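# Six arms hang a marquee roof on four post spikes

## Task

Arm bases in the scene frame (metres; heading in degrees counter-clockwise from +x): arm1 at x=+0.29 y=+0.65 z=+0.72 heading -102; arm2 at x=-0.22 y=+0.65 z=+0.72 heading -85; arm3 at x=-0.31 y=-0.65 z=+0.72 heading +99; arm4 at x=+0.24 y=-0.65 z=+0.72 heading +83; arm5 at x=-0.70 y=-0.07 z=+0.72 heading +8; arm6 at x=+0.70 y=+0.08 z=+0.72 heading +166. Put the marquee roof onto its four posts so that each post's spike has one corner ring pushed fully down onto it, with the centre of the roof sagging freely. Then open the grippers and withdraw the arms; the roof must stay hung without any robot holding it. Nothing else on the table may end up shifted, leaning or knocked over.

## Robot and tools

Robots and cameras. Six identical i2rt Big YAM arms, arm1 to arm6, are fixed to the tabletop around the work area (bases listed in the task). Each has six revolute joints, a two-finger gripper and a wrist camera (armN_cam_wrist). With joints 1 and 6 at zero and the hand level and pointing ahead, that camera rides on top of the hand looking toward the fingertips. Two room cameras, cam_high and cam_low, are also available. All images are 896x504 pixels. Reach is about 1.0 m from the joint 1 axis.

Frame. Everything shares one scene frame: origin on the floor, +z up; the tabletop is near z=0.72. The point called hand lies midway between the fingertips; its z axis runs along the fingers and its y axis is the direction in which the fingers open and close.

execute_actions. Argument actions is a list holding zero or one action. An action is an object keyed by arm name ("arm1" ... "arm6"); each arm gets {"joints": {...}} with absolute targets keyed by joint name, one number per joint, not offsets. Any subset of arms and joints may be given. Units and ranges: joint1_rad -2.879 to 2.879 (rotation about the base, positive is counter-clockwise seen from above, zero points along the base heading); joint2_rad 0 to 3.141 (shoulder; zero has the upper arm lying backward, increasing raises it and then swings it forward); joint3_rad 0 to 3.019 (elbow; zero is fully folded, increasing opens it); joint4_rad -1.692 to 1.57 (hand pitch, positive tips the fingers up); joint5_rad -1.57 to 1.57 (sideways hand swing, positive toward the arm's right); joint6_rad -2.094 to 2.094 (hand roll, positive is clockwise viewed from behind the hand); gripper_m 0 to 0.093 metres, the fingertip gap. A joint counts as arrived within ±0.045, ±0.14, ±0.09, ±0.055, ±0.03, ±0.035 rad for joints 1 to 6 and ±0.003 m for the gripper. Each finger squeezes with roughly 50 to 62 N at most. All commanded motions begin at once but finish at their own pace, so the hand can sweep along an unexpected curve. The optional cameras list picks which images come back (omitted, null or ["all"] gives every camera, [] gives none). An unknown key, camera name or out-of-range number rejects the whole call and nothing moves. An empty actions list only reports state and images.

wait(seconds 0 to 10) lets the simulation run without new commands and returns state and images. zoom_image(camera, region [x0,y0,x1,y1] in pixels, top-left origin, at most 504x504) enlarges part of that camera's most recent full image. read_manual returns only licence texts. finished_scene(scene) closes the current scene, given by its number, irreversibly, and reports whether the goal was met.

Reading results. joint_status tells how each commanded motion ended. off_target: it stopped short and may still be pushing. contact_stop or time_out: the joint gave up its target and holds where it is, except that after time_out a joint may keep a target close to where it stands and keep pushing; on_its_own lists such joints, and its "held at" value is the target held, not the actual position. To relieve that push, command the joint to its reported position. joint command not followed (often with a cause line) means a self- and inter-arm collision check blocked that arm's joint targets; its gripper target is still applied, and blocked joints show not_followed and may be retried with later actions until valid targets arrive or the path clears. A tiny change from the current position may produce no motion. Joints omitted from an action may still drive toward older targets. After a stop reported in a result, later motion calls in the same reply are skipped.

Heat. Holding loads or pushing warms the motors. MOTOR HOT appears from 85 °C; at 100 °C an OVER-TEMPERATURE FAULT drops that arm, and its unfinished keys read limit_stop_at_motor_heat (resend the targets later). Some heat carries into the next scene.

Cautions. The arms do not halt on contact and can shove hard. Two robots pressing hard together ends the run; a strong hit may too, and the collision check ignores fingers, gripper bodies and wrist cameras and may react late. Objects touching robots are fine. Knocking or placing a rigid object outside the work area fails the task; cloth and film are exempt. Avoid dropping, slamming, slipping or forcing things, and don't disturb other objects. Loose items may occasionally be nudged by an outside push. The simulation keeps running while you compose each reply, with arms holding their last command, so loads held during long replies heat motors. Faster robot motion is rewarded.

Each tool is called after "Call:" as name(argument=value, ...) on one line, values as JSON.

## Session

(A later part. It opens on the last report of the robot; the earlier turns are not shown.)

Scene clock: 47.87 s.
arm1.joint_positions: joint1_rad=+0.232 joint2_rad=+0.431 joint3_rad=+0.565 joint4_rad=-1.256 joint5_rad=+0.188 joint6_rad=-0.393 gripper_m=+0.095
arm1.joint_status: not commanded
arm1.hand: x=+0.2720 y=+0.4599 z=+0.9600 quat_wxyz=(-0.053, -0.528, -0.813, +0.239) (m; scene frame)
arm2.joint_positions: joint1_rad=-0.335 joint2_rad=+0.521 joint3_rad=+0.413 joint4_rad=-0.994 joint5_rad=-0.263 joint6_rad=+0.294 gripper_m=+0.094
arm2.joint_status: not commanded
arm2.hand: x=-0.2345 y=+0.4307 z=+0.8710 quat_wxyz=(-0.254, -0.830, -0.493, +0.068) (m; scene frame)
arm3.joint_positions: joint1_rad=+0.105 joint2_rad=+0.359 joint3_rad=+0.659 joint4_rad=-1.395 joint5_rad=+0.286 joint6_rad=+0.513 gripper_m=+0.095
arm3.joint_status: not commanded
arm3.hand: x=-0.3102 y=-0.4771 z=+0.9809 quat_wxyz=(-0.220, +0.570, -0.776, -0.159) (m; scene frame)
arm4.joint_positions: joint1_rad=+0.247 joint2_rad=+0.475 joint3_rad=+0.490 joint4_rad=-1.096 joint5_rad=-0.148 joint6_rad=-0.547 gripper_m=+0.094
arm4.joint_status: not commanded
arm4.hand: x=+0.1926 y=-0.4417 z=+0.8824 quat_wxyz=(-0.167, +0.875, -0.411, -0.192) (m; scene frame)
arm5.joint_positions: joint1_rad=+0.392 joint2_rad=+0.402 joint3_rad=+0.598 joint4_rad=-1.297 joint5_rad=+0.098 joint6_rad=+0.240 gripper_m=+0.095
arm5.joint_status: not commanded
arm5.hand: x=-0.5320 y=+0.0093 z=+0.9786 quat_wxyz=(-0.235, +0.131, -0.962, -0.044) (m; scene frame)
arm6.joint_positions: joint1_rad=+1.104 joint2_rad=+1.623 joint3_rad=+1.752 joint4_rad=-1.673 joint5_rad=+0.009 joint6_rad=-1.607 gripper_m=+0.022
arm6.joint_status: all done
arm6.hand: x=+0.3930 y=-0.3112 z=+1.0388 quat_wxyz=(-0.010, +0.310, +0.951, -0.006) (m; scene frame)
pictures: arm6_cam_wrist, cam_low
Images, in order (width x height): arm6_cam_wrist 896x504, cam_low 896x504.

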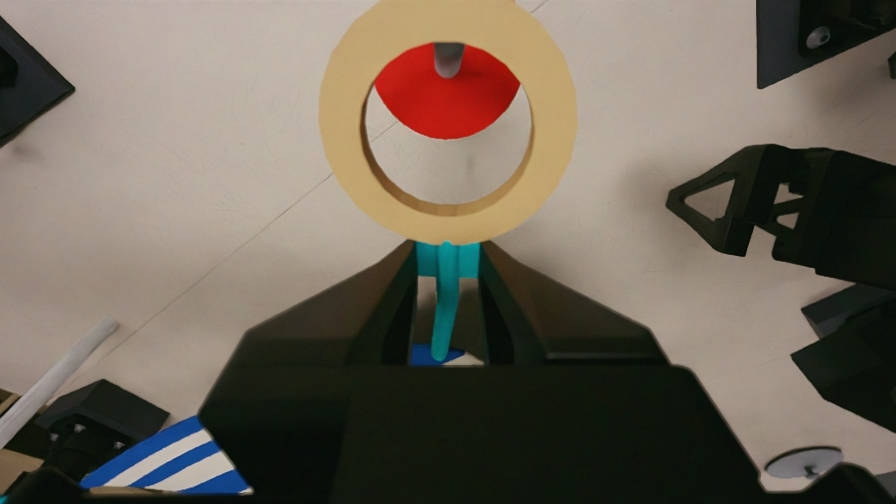

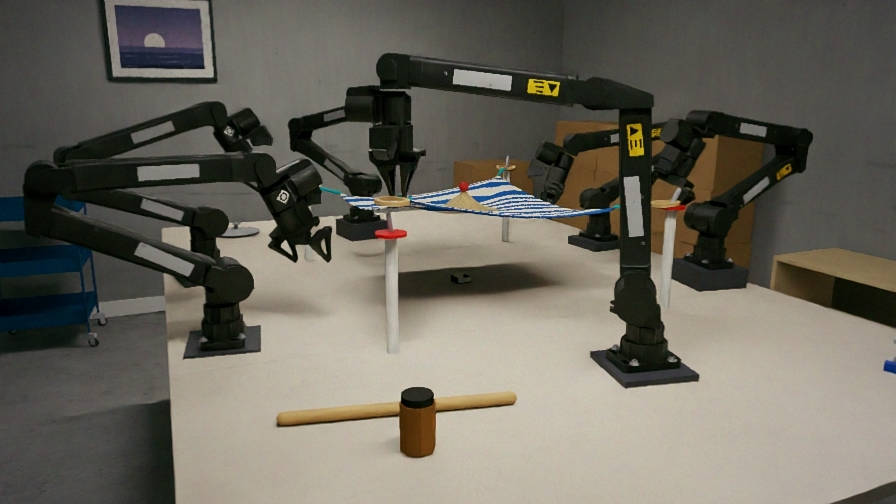

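Call:
execute_actions(actions=[{"arm6":{"joints":{"joint1_rad":1.17}}}], cameras=["arm6_cam_wrist"])

Scene clock: 50.10 s.
arm1.joint_positions: joint1_rad=+0.232 joint2_rad=+0.431 joint3_rad=+0.565 joint4_rad=-1.256 joint5_rad=+0.188 joint6_rad=-0.393 gripper_m=+0.095
arm1.joint_status: not commanded
arm1.hand: x=+0.2720 y=+0.4599 z=+0.9600 quat_wxyz=(-0.053, -0.528, -0.813, +0.239) (m; scene frame)
arm2.joint_positions: joint1_rad=-0.335 joint2_rad=+0.521 joint3_rad=+0.413 joint4_rad=-0.994 joint5_rad=-0.263 joint6_rad=+0.294 gripper_m=+0.094
arm2.joint_status: not commanded
arm2.hand: x=-0.2345 y=+0.4307 z=+0.8710 quat_wxyz=(-0.254, -0.830, -0.493, +0.068) (m; scene frame)
arm3.joint_positions: joint1_rad=+0.105 joint2_rad=+0.359 joint3_rad=+0.659 joint4_rad=-1.395 joint5_rad=+0.286 joint6_rad=+0.513 gripper_m=+0.095
arm3.joint_status: not commanded
arm3.hand: x=-0.3102 y=-0.4771 z=+0.9809 quat_wxyz=(-0.220, +0.570, -0.776, -0.159) (m; scene frame)
arm4.joint_positions: joint1_rad=+0.247 joint2_rad=+0.475 joint3_rad=+0.490 joint4_rad=-1.096 joint5_rad=-0.148 joint6_rad=-0.547 gripper_m=+0.094
arm4.joint_status: not commanded
arm4.hand: x=+0.1926 y=-0.4417 z=+0.8824 quat_wxyz=(-0.167, +0.875, -0.411, -0.192) (m; scene frame)
arm5.joint_positions: joint1_rad=+0.392 joint2_rad=+0.402 joint3_rad=+0.598 joint4_rad=-1.297 joint5_rad=+0.098 joint6_rad=+0.240 gripper_m=+0.095
arm5.joint_status: not commanded
arm5.hand: x=-0.5320 y=+0.0093 z=+0.9786 quat_wxyz=(-0.235, +0.131, -0.962, -0.044) (m; scene frame)
arm6.joint_positions: joint1_rad=+1.139 joint2_rad=+1.623 joint3_rad=+1.752 joint4_rad=-1.673 joint5_rad=+0.013 joint6_rad=-1.607 gripper_m=+0.022
arm6.joint_status: all done
arm6.hand: x=+0.4064 y=-0.3215 z=+1.0387 quat_wxyz=(-0.012, +0.292, +0.956, -0.006) (m; scene frame)
pictures: arm6_cam_wrist
Images, in order (width x height): arm6_cam_wrist 896x504.

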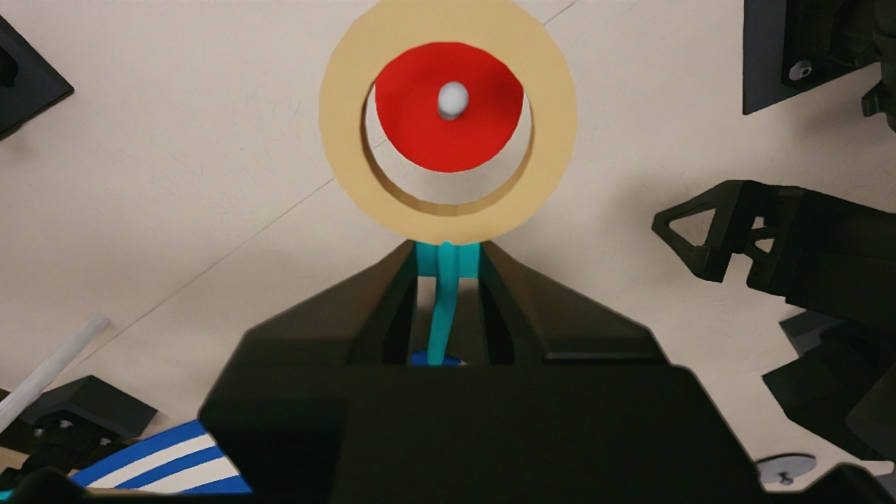

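Call:
execute_actions(actions=[{"arm6":{"joints":{"joint3_rad":1.605,"joint4_rad":-1.535}}}], cameras=[])

Call:
execute_actions(actions=[{"arm6":{"joints":{"joint1_rad":1.1}}}], cameras=["arm6_cam_wrist","cam_low"])

Scene clock: 54.53 s.
arm1.joint_positions: joint1_rad=+0.232 joint2_rad=+0.431 joint3_rad=+0.565 joint4_rad=-1.256 joint5_rad=+0.188 joint6_rad=-0.393 gripper_m=+0.095
arm1.joint_status: not commanded
arm1.hand: x=+0.2720 y=+0.4599 z=+0.9600 quat_wxyz=(-0.053, -0.528, -0.813, +0.239) (m; scene frame)
arm2.joint_positions: joint1_rad=-0.335 joint2_rad=+0.521 joint3_rad=+0.413 joint4_rad=-0.994 joint5_rad=-0.263 joint6_rad=+0.294 gripper_m=+0.094
arm2.joint_status: not commanded
arm2.hand: x=-0.2345 y=+0.4307 z=+0.8710 quat_wxyz=(-0.254, -0.830, -0.493, +0.068) (m; scene frame)
arm3.joint_positions: joint1_rad=+0.105 joint2_rad=+0.359 joint3_rad=+0.659 joint4_rad=-1.395 joint5_rad=+0.286 joint6_rad=+0.513 gripper_m=+0.095
arm3.joint_status: not commanded
arm3.hand: x=-0.3102 y=-0.4771 z=+0.9809 quat_wxyz=(-0.220, +0.570, -0.776, -0.159) (m; scene frame)
arm4.joint_positions: joint1_rad=+0.247 joint2_rad=+0.475 joint3_rad=+0.490 joint4_rad=-1.096 joint5_rad=-0.148 joint6_rad=-0.547 gripper_m=+0.094
arm4.joint_status: not commanded
arm4.hand: x=+0.1926 y=-0.4417 z=+0.8824 quat_wxyz=(-0.167, +0.875, -0.411, -0.192) (m; scene frame)
arm5.joint_positions: joint1_rad=+0.392 joint2_rad=+0.402 joint3_rad=+0.598 joint4_rad=-1.297 joint5_rad=+0.098 joint6_rad=+0.240 gripper_m=+0.095
arm5.joint_status: not commanded
arm5.hand: x=-0.5320 y=+0.0093 z=+0.9786 quat_wxyz=(-0.235, +0.131, -0.962, -0.044) (m; scene frame)
arm6.joint_positions: joint1_rad=+1.139 joint2_rad=+1.627 joint3_rad=+1.610 joint4_rad=-1.548 joint5_rad=+0.013 joint6_rad=-1.608 gripper_m=+0.022
arm6.joint_status: all done
arm6.hand: x=+0.4067 y=-0.3205 z=+0.9827 quat_wxyz=(-0.009, +0.292, +0.956, +0.004) (m; scene frame)
pictures: none
No camera images: the call's "cameras" was empty. Leave "cameras" out to get every camera's image.

Scene clock: 55.37 s.
arm1.joint_positions: joint1_rad=+0.232 joint2_rad=+0.431 joint3_rad=+0.565 joint4_rad=-1.256 joint5_rad=+0.188 joint6_rad=-0.393 gripper_m=+0.095
arm1.joint_status: not commanded
arm1.hand: x=+0.2720 y=+0.4599 z=+0.9600 quat_wxyz=(-0.053, -0.528, -0.813, +0.239) (m; scene frame)
arm2.joint_positions: joint1_rad=-0.335 joint2_rad=+0.521 joint3_rad=+0.413 joint4_rad=-0.994 joint5_rad=-0.263 joint6_rad=+0.294 gripper_m=+0.094
arm2.joint_status: not commanded
arm2.hand: x=-0.2345 y=+0.4307 z=+0.8710 quat_wxyz=(-0.254, -0.830, -0.493, +0.068) (m; scene frame)
arm3.joint_positions: joint1_rad=+0.105 joint2_rad=+0.359 joint3_rad=+0.659 joint4_rad=-1.395 joint5_rad=+0.286 joint6_rad=+0.513 gripper_m=+0.095
arm3.joint_status: not commanded
arm3.hand: x=-0.3102 y=-0.4771 z=+0.9809 quat_wxyz=(-0.220, +0.570, -0.776, -0.159) (m; scene frame)
arm4.joint_positions: joint1_rad=+0.247 joint2_rad=+0.475 joint3_rad=+0.490 joint4_rad=-1.096 joint5_rad=-0.148 joint6_rad=-0.547 gripper_m=+0.094
arm4.joint_status: not commanded
arm4.hand: x=+0.1926 y=-0.4417 z=+0.8824 quat_wxyz=(-0.167, +0.875, -0.411, -0.192) (m; scene frame)
arm5.joint_positions: joint1_rad=+0.392 joint2_rad=+0.402 joint3_rad=+0.598 joint4_rad=-1.297 joint5_rad=+0.098 joint6_rad=+0.240 gripper_m=+0.095
arm5.joint_status: not commanded
arm5.hand: x=-0.5320 y=+0.0093 z=+0.9786 quat_wxyz=(-0.235, +0.131, -0.962, -0.044) (m; scene frame)
arm6.joint_positions: joint1_rad=+1.091 joint2_rad=+1.627 joint3_rad=+1.610 joint4_rad=-1.545 joint5_rad=+0.011 joint6_rad=-1.608 gripper_m=+0.022
arm6.joint_status: all done
arm6.hand: x=+0.3878 y=-0.3066 z=+0.9828 quat_wxyz=(-0.009, +0.315, +0.949, +0.003) (m; scene frame)
pictures: arm6_cam_wrist, cam_low
Images, in order (width x height): arm6_cam_wrist 896x504, cam_low 896x504.

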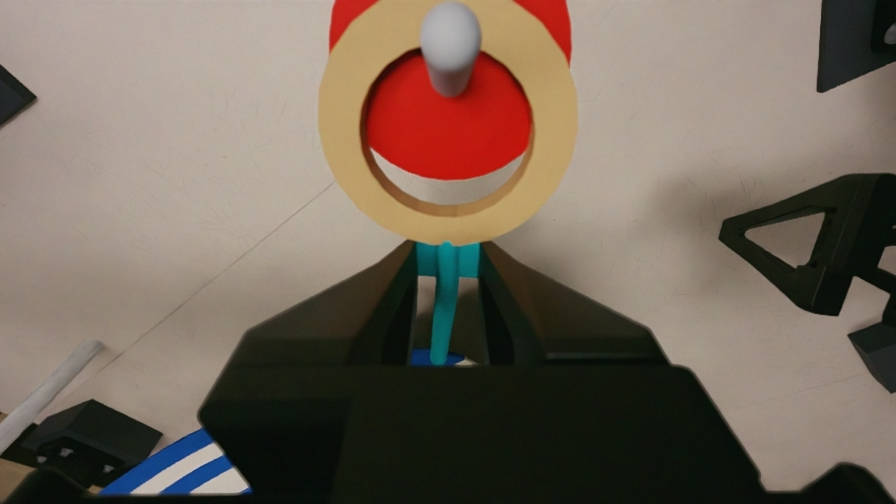

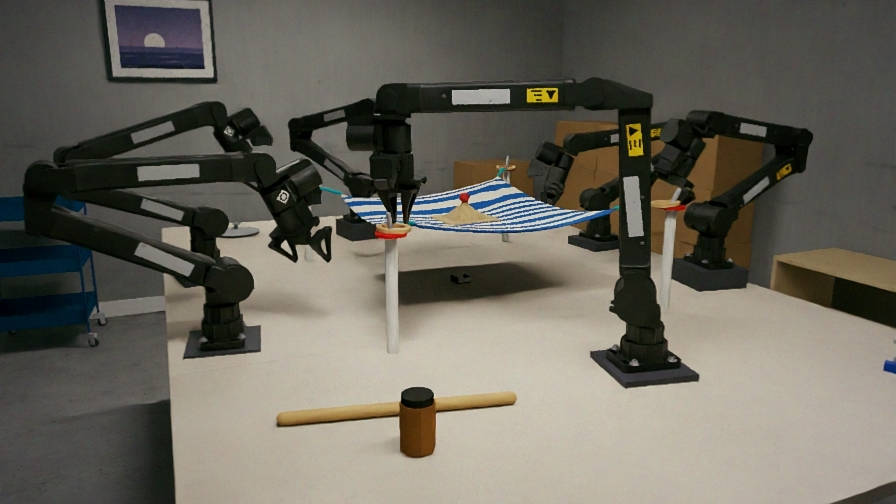

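Call:
execute_actions(actions=[{"arm6":{"joints":{"gripper_m":0.06}},"arm1":{"joints":{"joint4_rad":-1.6}},"arm2":{"joints":{"joint4_rad":-1.35}},"arm3":{"joints":{"joint1_rad":-0.2}}}], cameras=["arm6_cam_wrist"])

Call:
execute_actions(actions=[{"arm6":{"joints":{"joint2_rad":1.1}}}])

Call:
zoom_image(camera="cam_low", region=[280, 130, 720, 300])

Scene clock: 59.73 s.
arm1.joint_positions: joint1_rad=+0.232 joint2_rad=+0.431 joint3_rad=+0.565 joint4_rad=-1.584 joint5_rad=+0.188 joint6_rad=-0.393 gripper_m=+0.095
arm1.joint_status: all done
arm1.hand: x=+0.2667 y=+0.5356 z=+0.9372 quat_wxyz=(+0.043, -0.529, -0.841, +0.109) (m; scene frame)
arm2.joint_positions: joint1_rad=-0.335 joint2_rad=+0.521 joint3_rad=+0.413 joint4_rad=-1.336 joint5_rad=-0.263 joint6_rad=+0.294 gripper_m=+0.094
arm2.joint_status: all done
arm2.hand: x=-0.2138 y=+0.5061 z=+0.8472 quat_wxyz=(-0.136, -0.862, -0.486, -0.051) (m; scene frame)
arm3.joint_positions: joint1_rad=-0.196 joint2_rad=+0.359 joint3_rad=+0.659 joint4_rad=-1.395 joint5_rad=+0.286 joint6_rad=+0.513 gripper_m=+0.095
arm3.joint_status: all done
arm3.hand: x=-0.2592 y=-0.4854 z=+0.9814 quat_wxyz=(-0.242, +0.447, -0.852, -0.125) (m; scene frame)
arm4.joint_positions: joint1_rad=+0.247 joint2_rad=+0.475 joint3_rad=+0.490 joint4_rad=-1.096 joint5_rad=-0.148 joint6_rad=-0.547 gripper_m=+0.094
arm4.joint_status: not commanded
arm4.hand: x=+0.1926 y=-0.4417 z=+0.8824 quat_wxyz=(-0.167, +0.875, -0.411, -0.192) (m; scene frame)
arm5.joint_positions: joint1_rad=+0.392 joint2_rad=+0.402 joint3_rad=+0.598 joint4_rad=-1.297 joint5_rad=+0.098 joint6_rad=+0.240 gripper_m=+0.095
arm5.joint_status: not commanded
arm5.hand: x=-0.5320 y=+0.0093 z=+0.9786 quat_wxyz=(-0.235, +0.131, -0.962, -0.044) (m; scene frame)
arm6.joint_positions: joint1_rad=+1.092 joint2_rad=+1.627 joint3_rad=+1.610 joint4_rad=-1.545 joint5_rad=+0.003 joint6_rad=-1.608 gripper_m=+0.060
arm6.joint_status: all done
arm6.hand: x=+0.3889 y=-0.3077 z=+0.9828 quat_wxyz=(-0.005, +0.315, +0.949, +0.001) (m; scene frame)
pictures: arm6_cam_wrist
Images, in order (width x height): arm6_cam_wrist 896x504.

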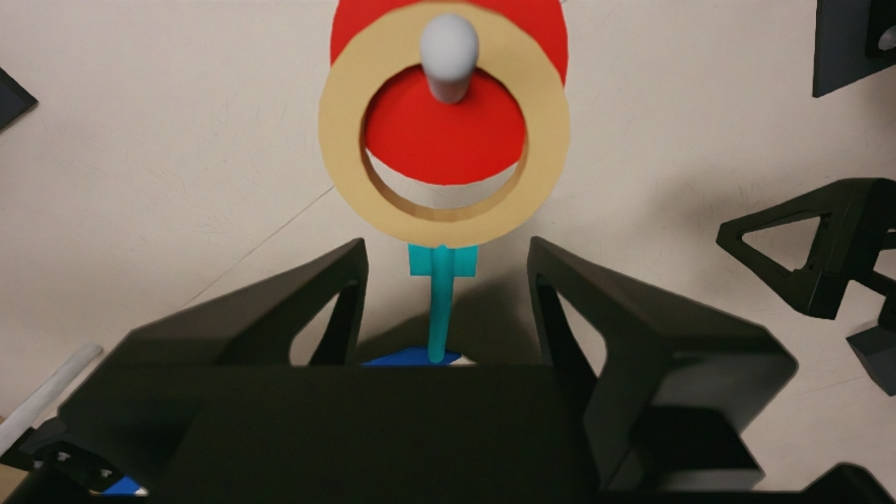

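Scene clock: 61.47 s.
arm1.joint_positions: joint1_rad=+0.232 joint2_rad=+0.431 joint3_rad=+0.565 joint4_rad=-1.584 joint5_rad=+0.188 joint6_rad=-0.393 gripper_m=+0.095
arm1.joint_status: not commanded
arm1.hand: x=+0.2667 y=+0.5356 z=+0.9372 quat_wxyz=(+0.043, -0.529, -0.841, +0.109) (m; scene frame)
arm2.joint_positions: joint1_rad=-0.335 joint2_rad=+0.521 joint3_rad=+0.413 joint4_rad=-1.336 joint5_rad=-0.263 joint6_rad=+0.294 gripper_m=+0.094
arm2.joint_status: not commanded
arm2.hand: x=-0.2138 y=+0.5061 z=+0.8472 quat_wxyz=(-0.136, -0.862, -0.486, -0.051) (m; scene frame)
arm3.joint_positions: joint1_rad=-0.196 joint2_rad=+0.359 joint3_rad=+0.659 joint4_rad=-1.395 joint5_rad=+0.286 joint6_rad=+0.513 gripper_m=+0.095
arm3.joint_status: not commanded
arm3.hand: x=-0.2592 y=-0.4854 z=+0.9814 quat_wxyz=(-0.242, +0.447, -0.852, -0.125) (m; scene frame)
arm4.joint_positions: joint1_rad=+0.247 joint2_rad=+0.475 joint3_rad=+0.490 joint4_rad=-1.096 joint5_rad=-0.148 joint6_rad=-0.547 gripper_m=+0.094
arm4.joint_status: not commanded
arm4.hand: x=+0.1926 y=-0.4417 z=+0.8824 quat_wxyz=(-0.167, +0.875, -0.411, -0.192) (m; scene frame)
arm5.joint_positions: joint1_rad=+0.392 joint2_rad=+0.402 joint3_rad=+0.598 joint4_rad=-1.297 joint5_rad=+0.098 joint6_rad=+0.240 gripper_m=+0.095
arm5.joint_status: not commanded
arm5.hand: x=-0.5320 y=+0.0093 z=+0.9786 quat_wxyz=(-0.235, +0.131, -0.962, -0.044) (m; scene frame)
arm6.joint_positions: joint1_rad=+1.092 joint2_rad=+1.103 joint3_rad=+1.610 joint4_rad=-1.539 joint5_rad=+0.003 joint6_rad=-1.609 gripper_m=+0.060
arm6.joint_status: all done
arm6.hand: x=+0.4662 y=-0.2141 z=+1.2046 quat_wxyz=(-0.096, +0.303, +0.916, -0.244) (m; scene frame)
pictures: arm1_cam_wrist, arm2_cam_wrist, arm3_cam_wrist, arm4_cam_wrist, arm5_cam_wrist, arm6_cam_wrist, cam_high, cam_low
Images, in order (width x height): arm1_cam_wrist 896x504, arm2_cam_wrist 896x504, arm3_cam_wrist 896x504, arm4_cam_wrist 896x504, arm5_cam_wrist 896x504, arm6_cam_wrist 896x504, cam_high 896x504, cam_low 896x504.

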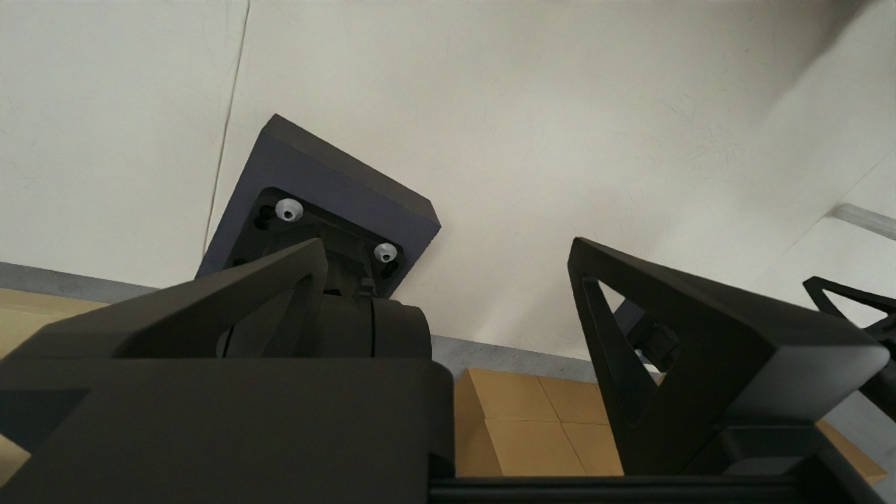

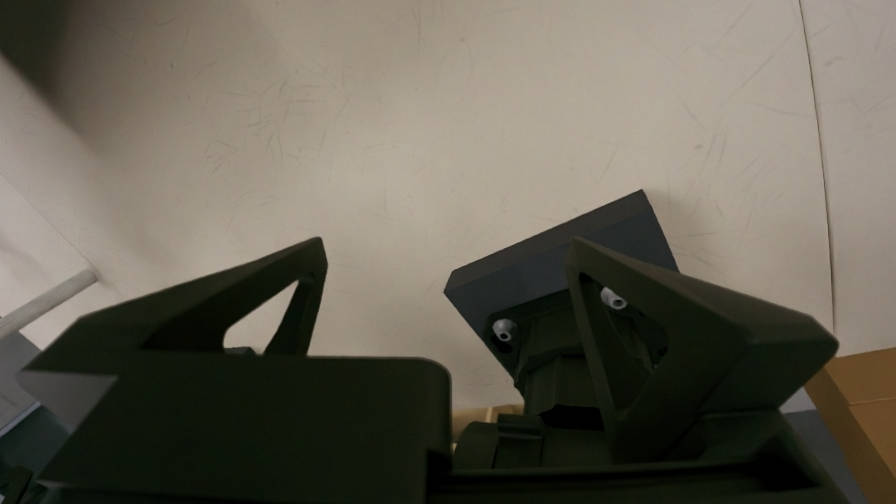

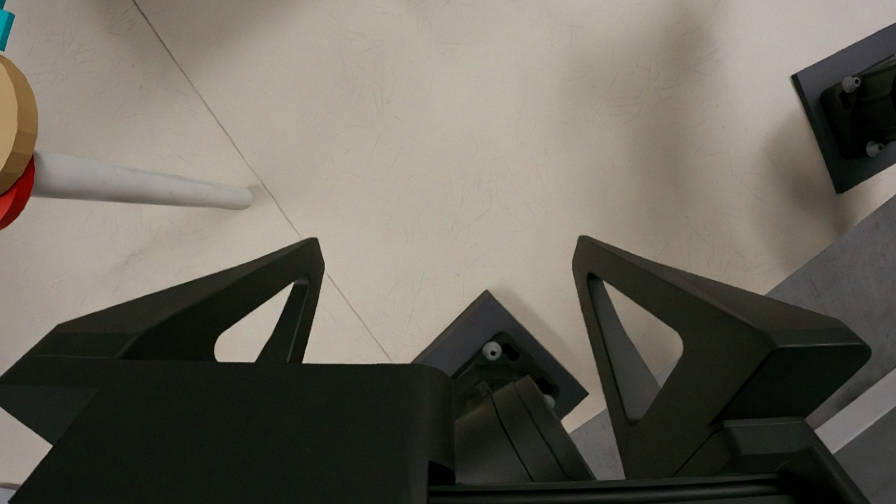

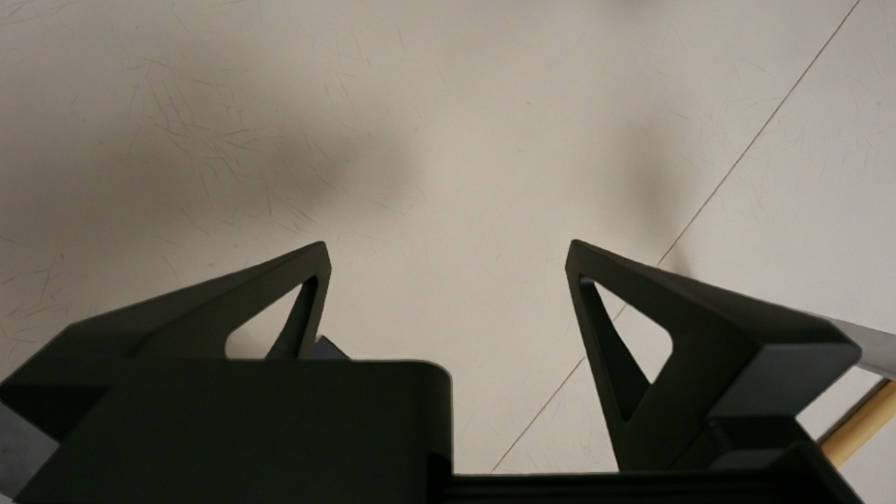

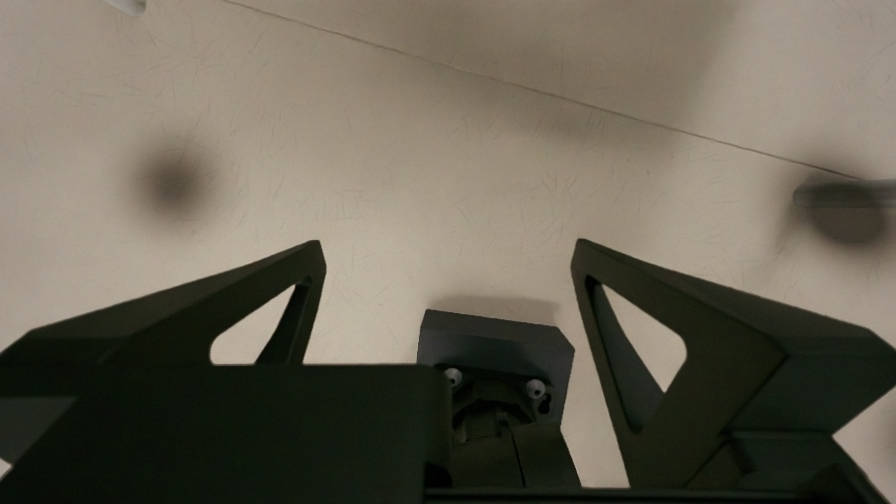

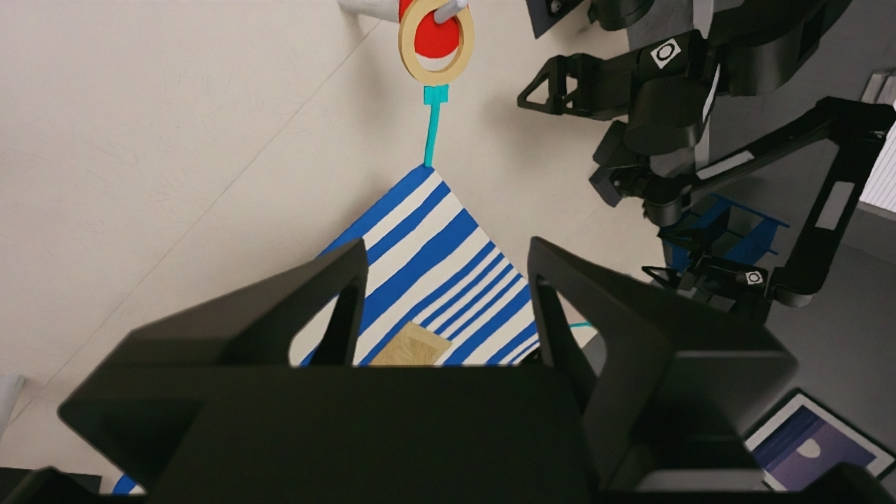

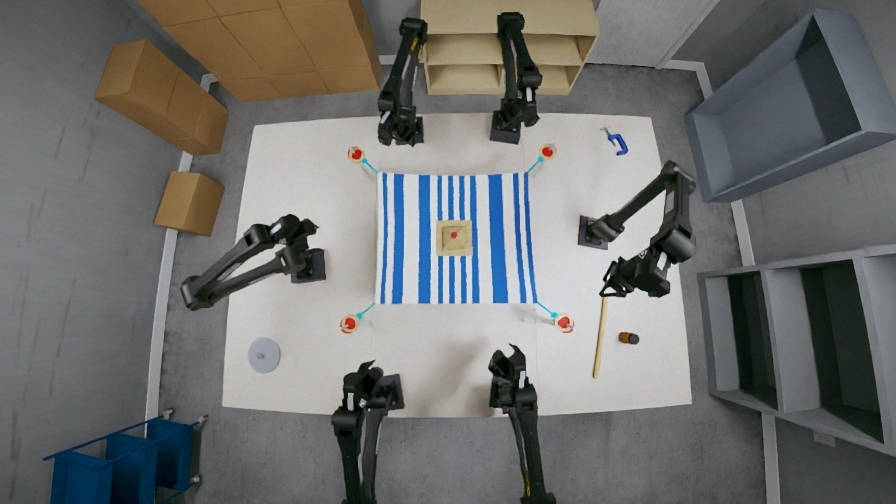

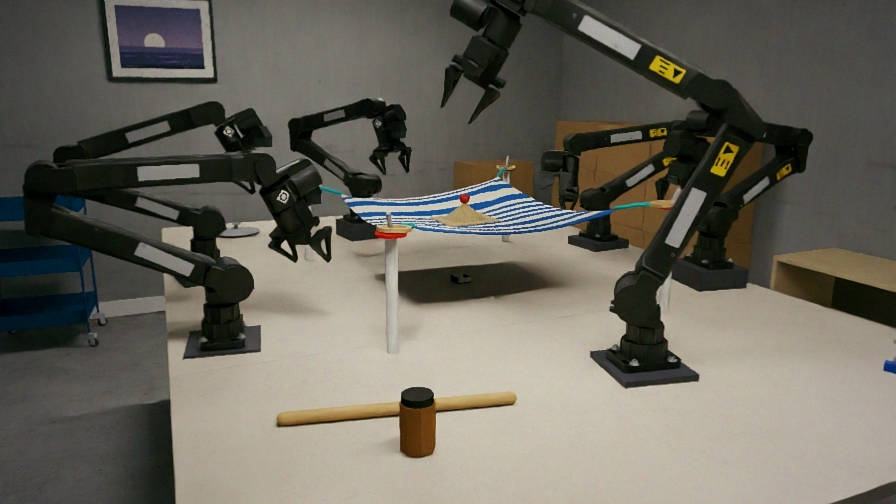

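Region (280, 130, 720, 300) of cam_low's 896x504 image, scaled by 1.145, with more detail than that image has; it fills the top 195 rows of this view, and the rest is white.

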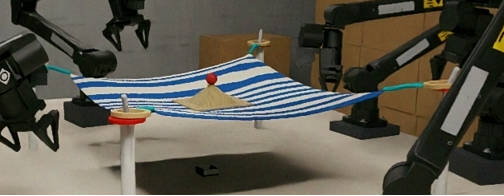

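Call:
finished_scene(scene=1)

The scene is finished: the task was done.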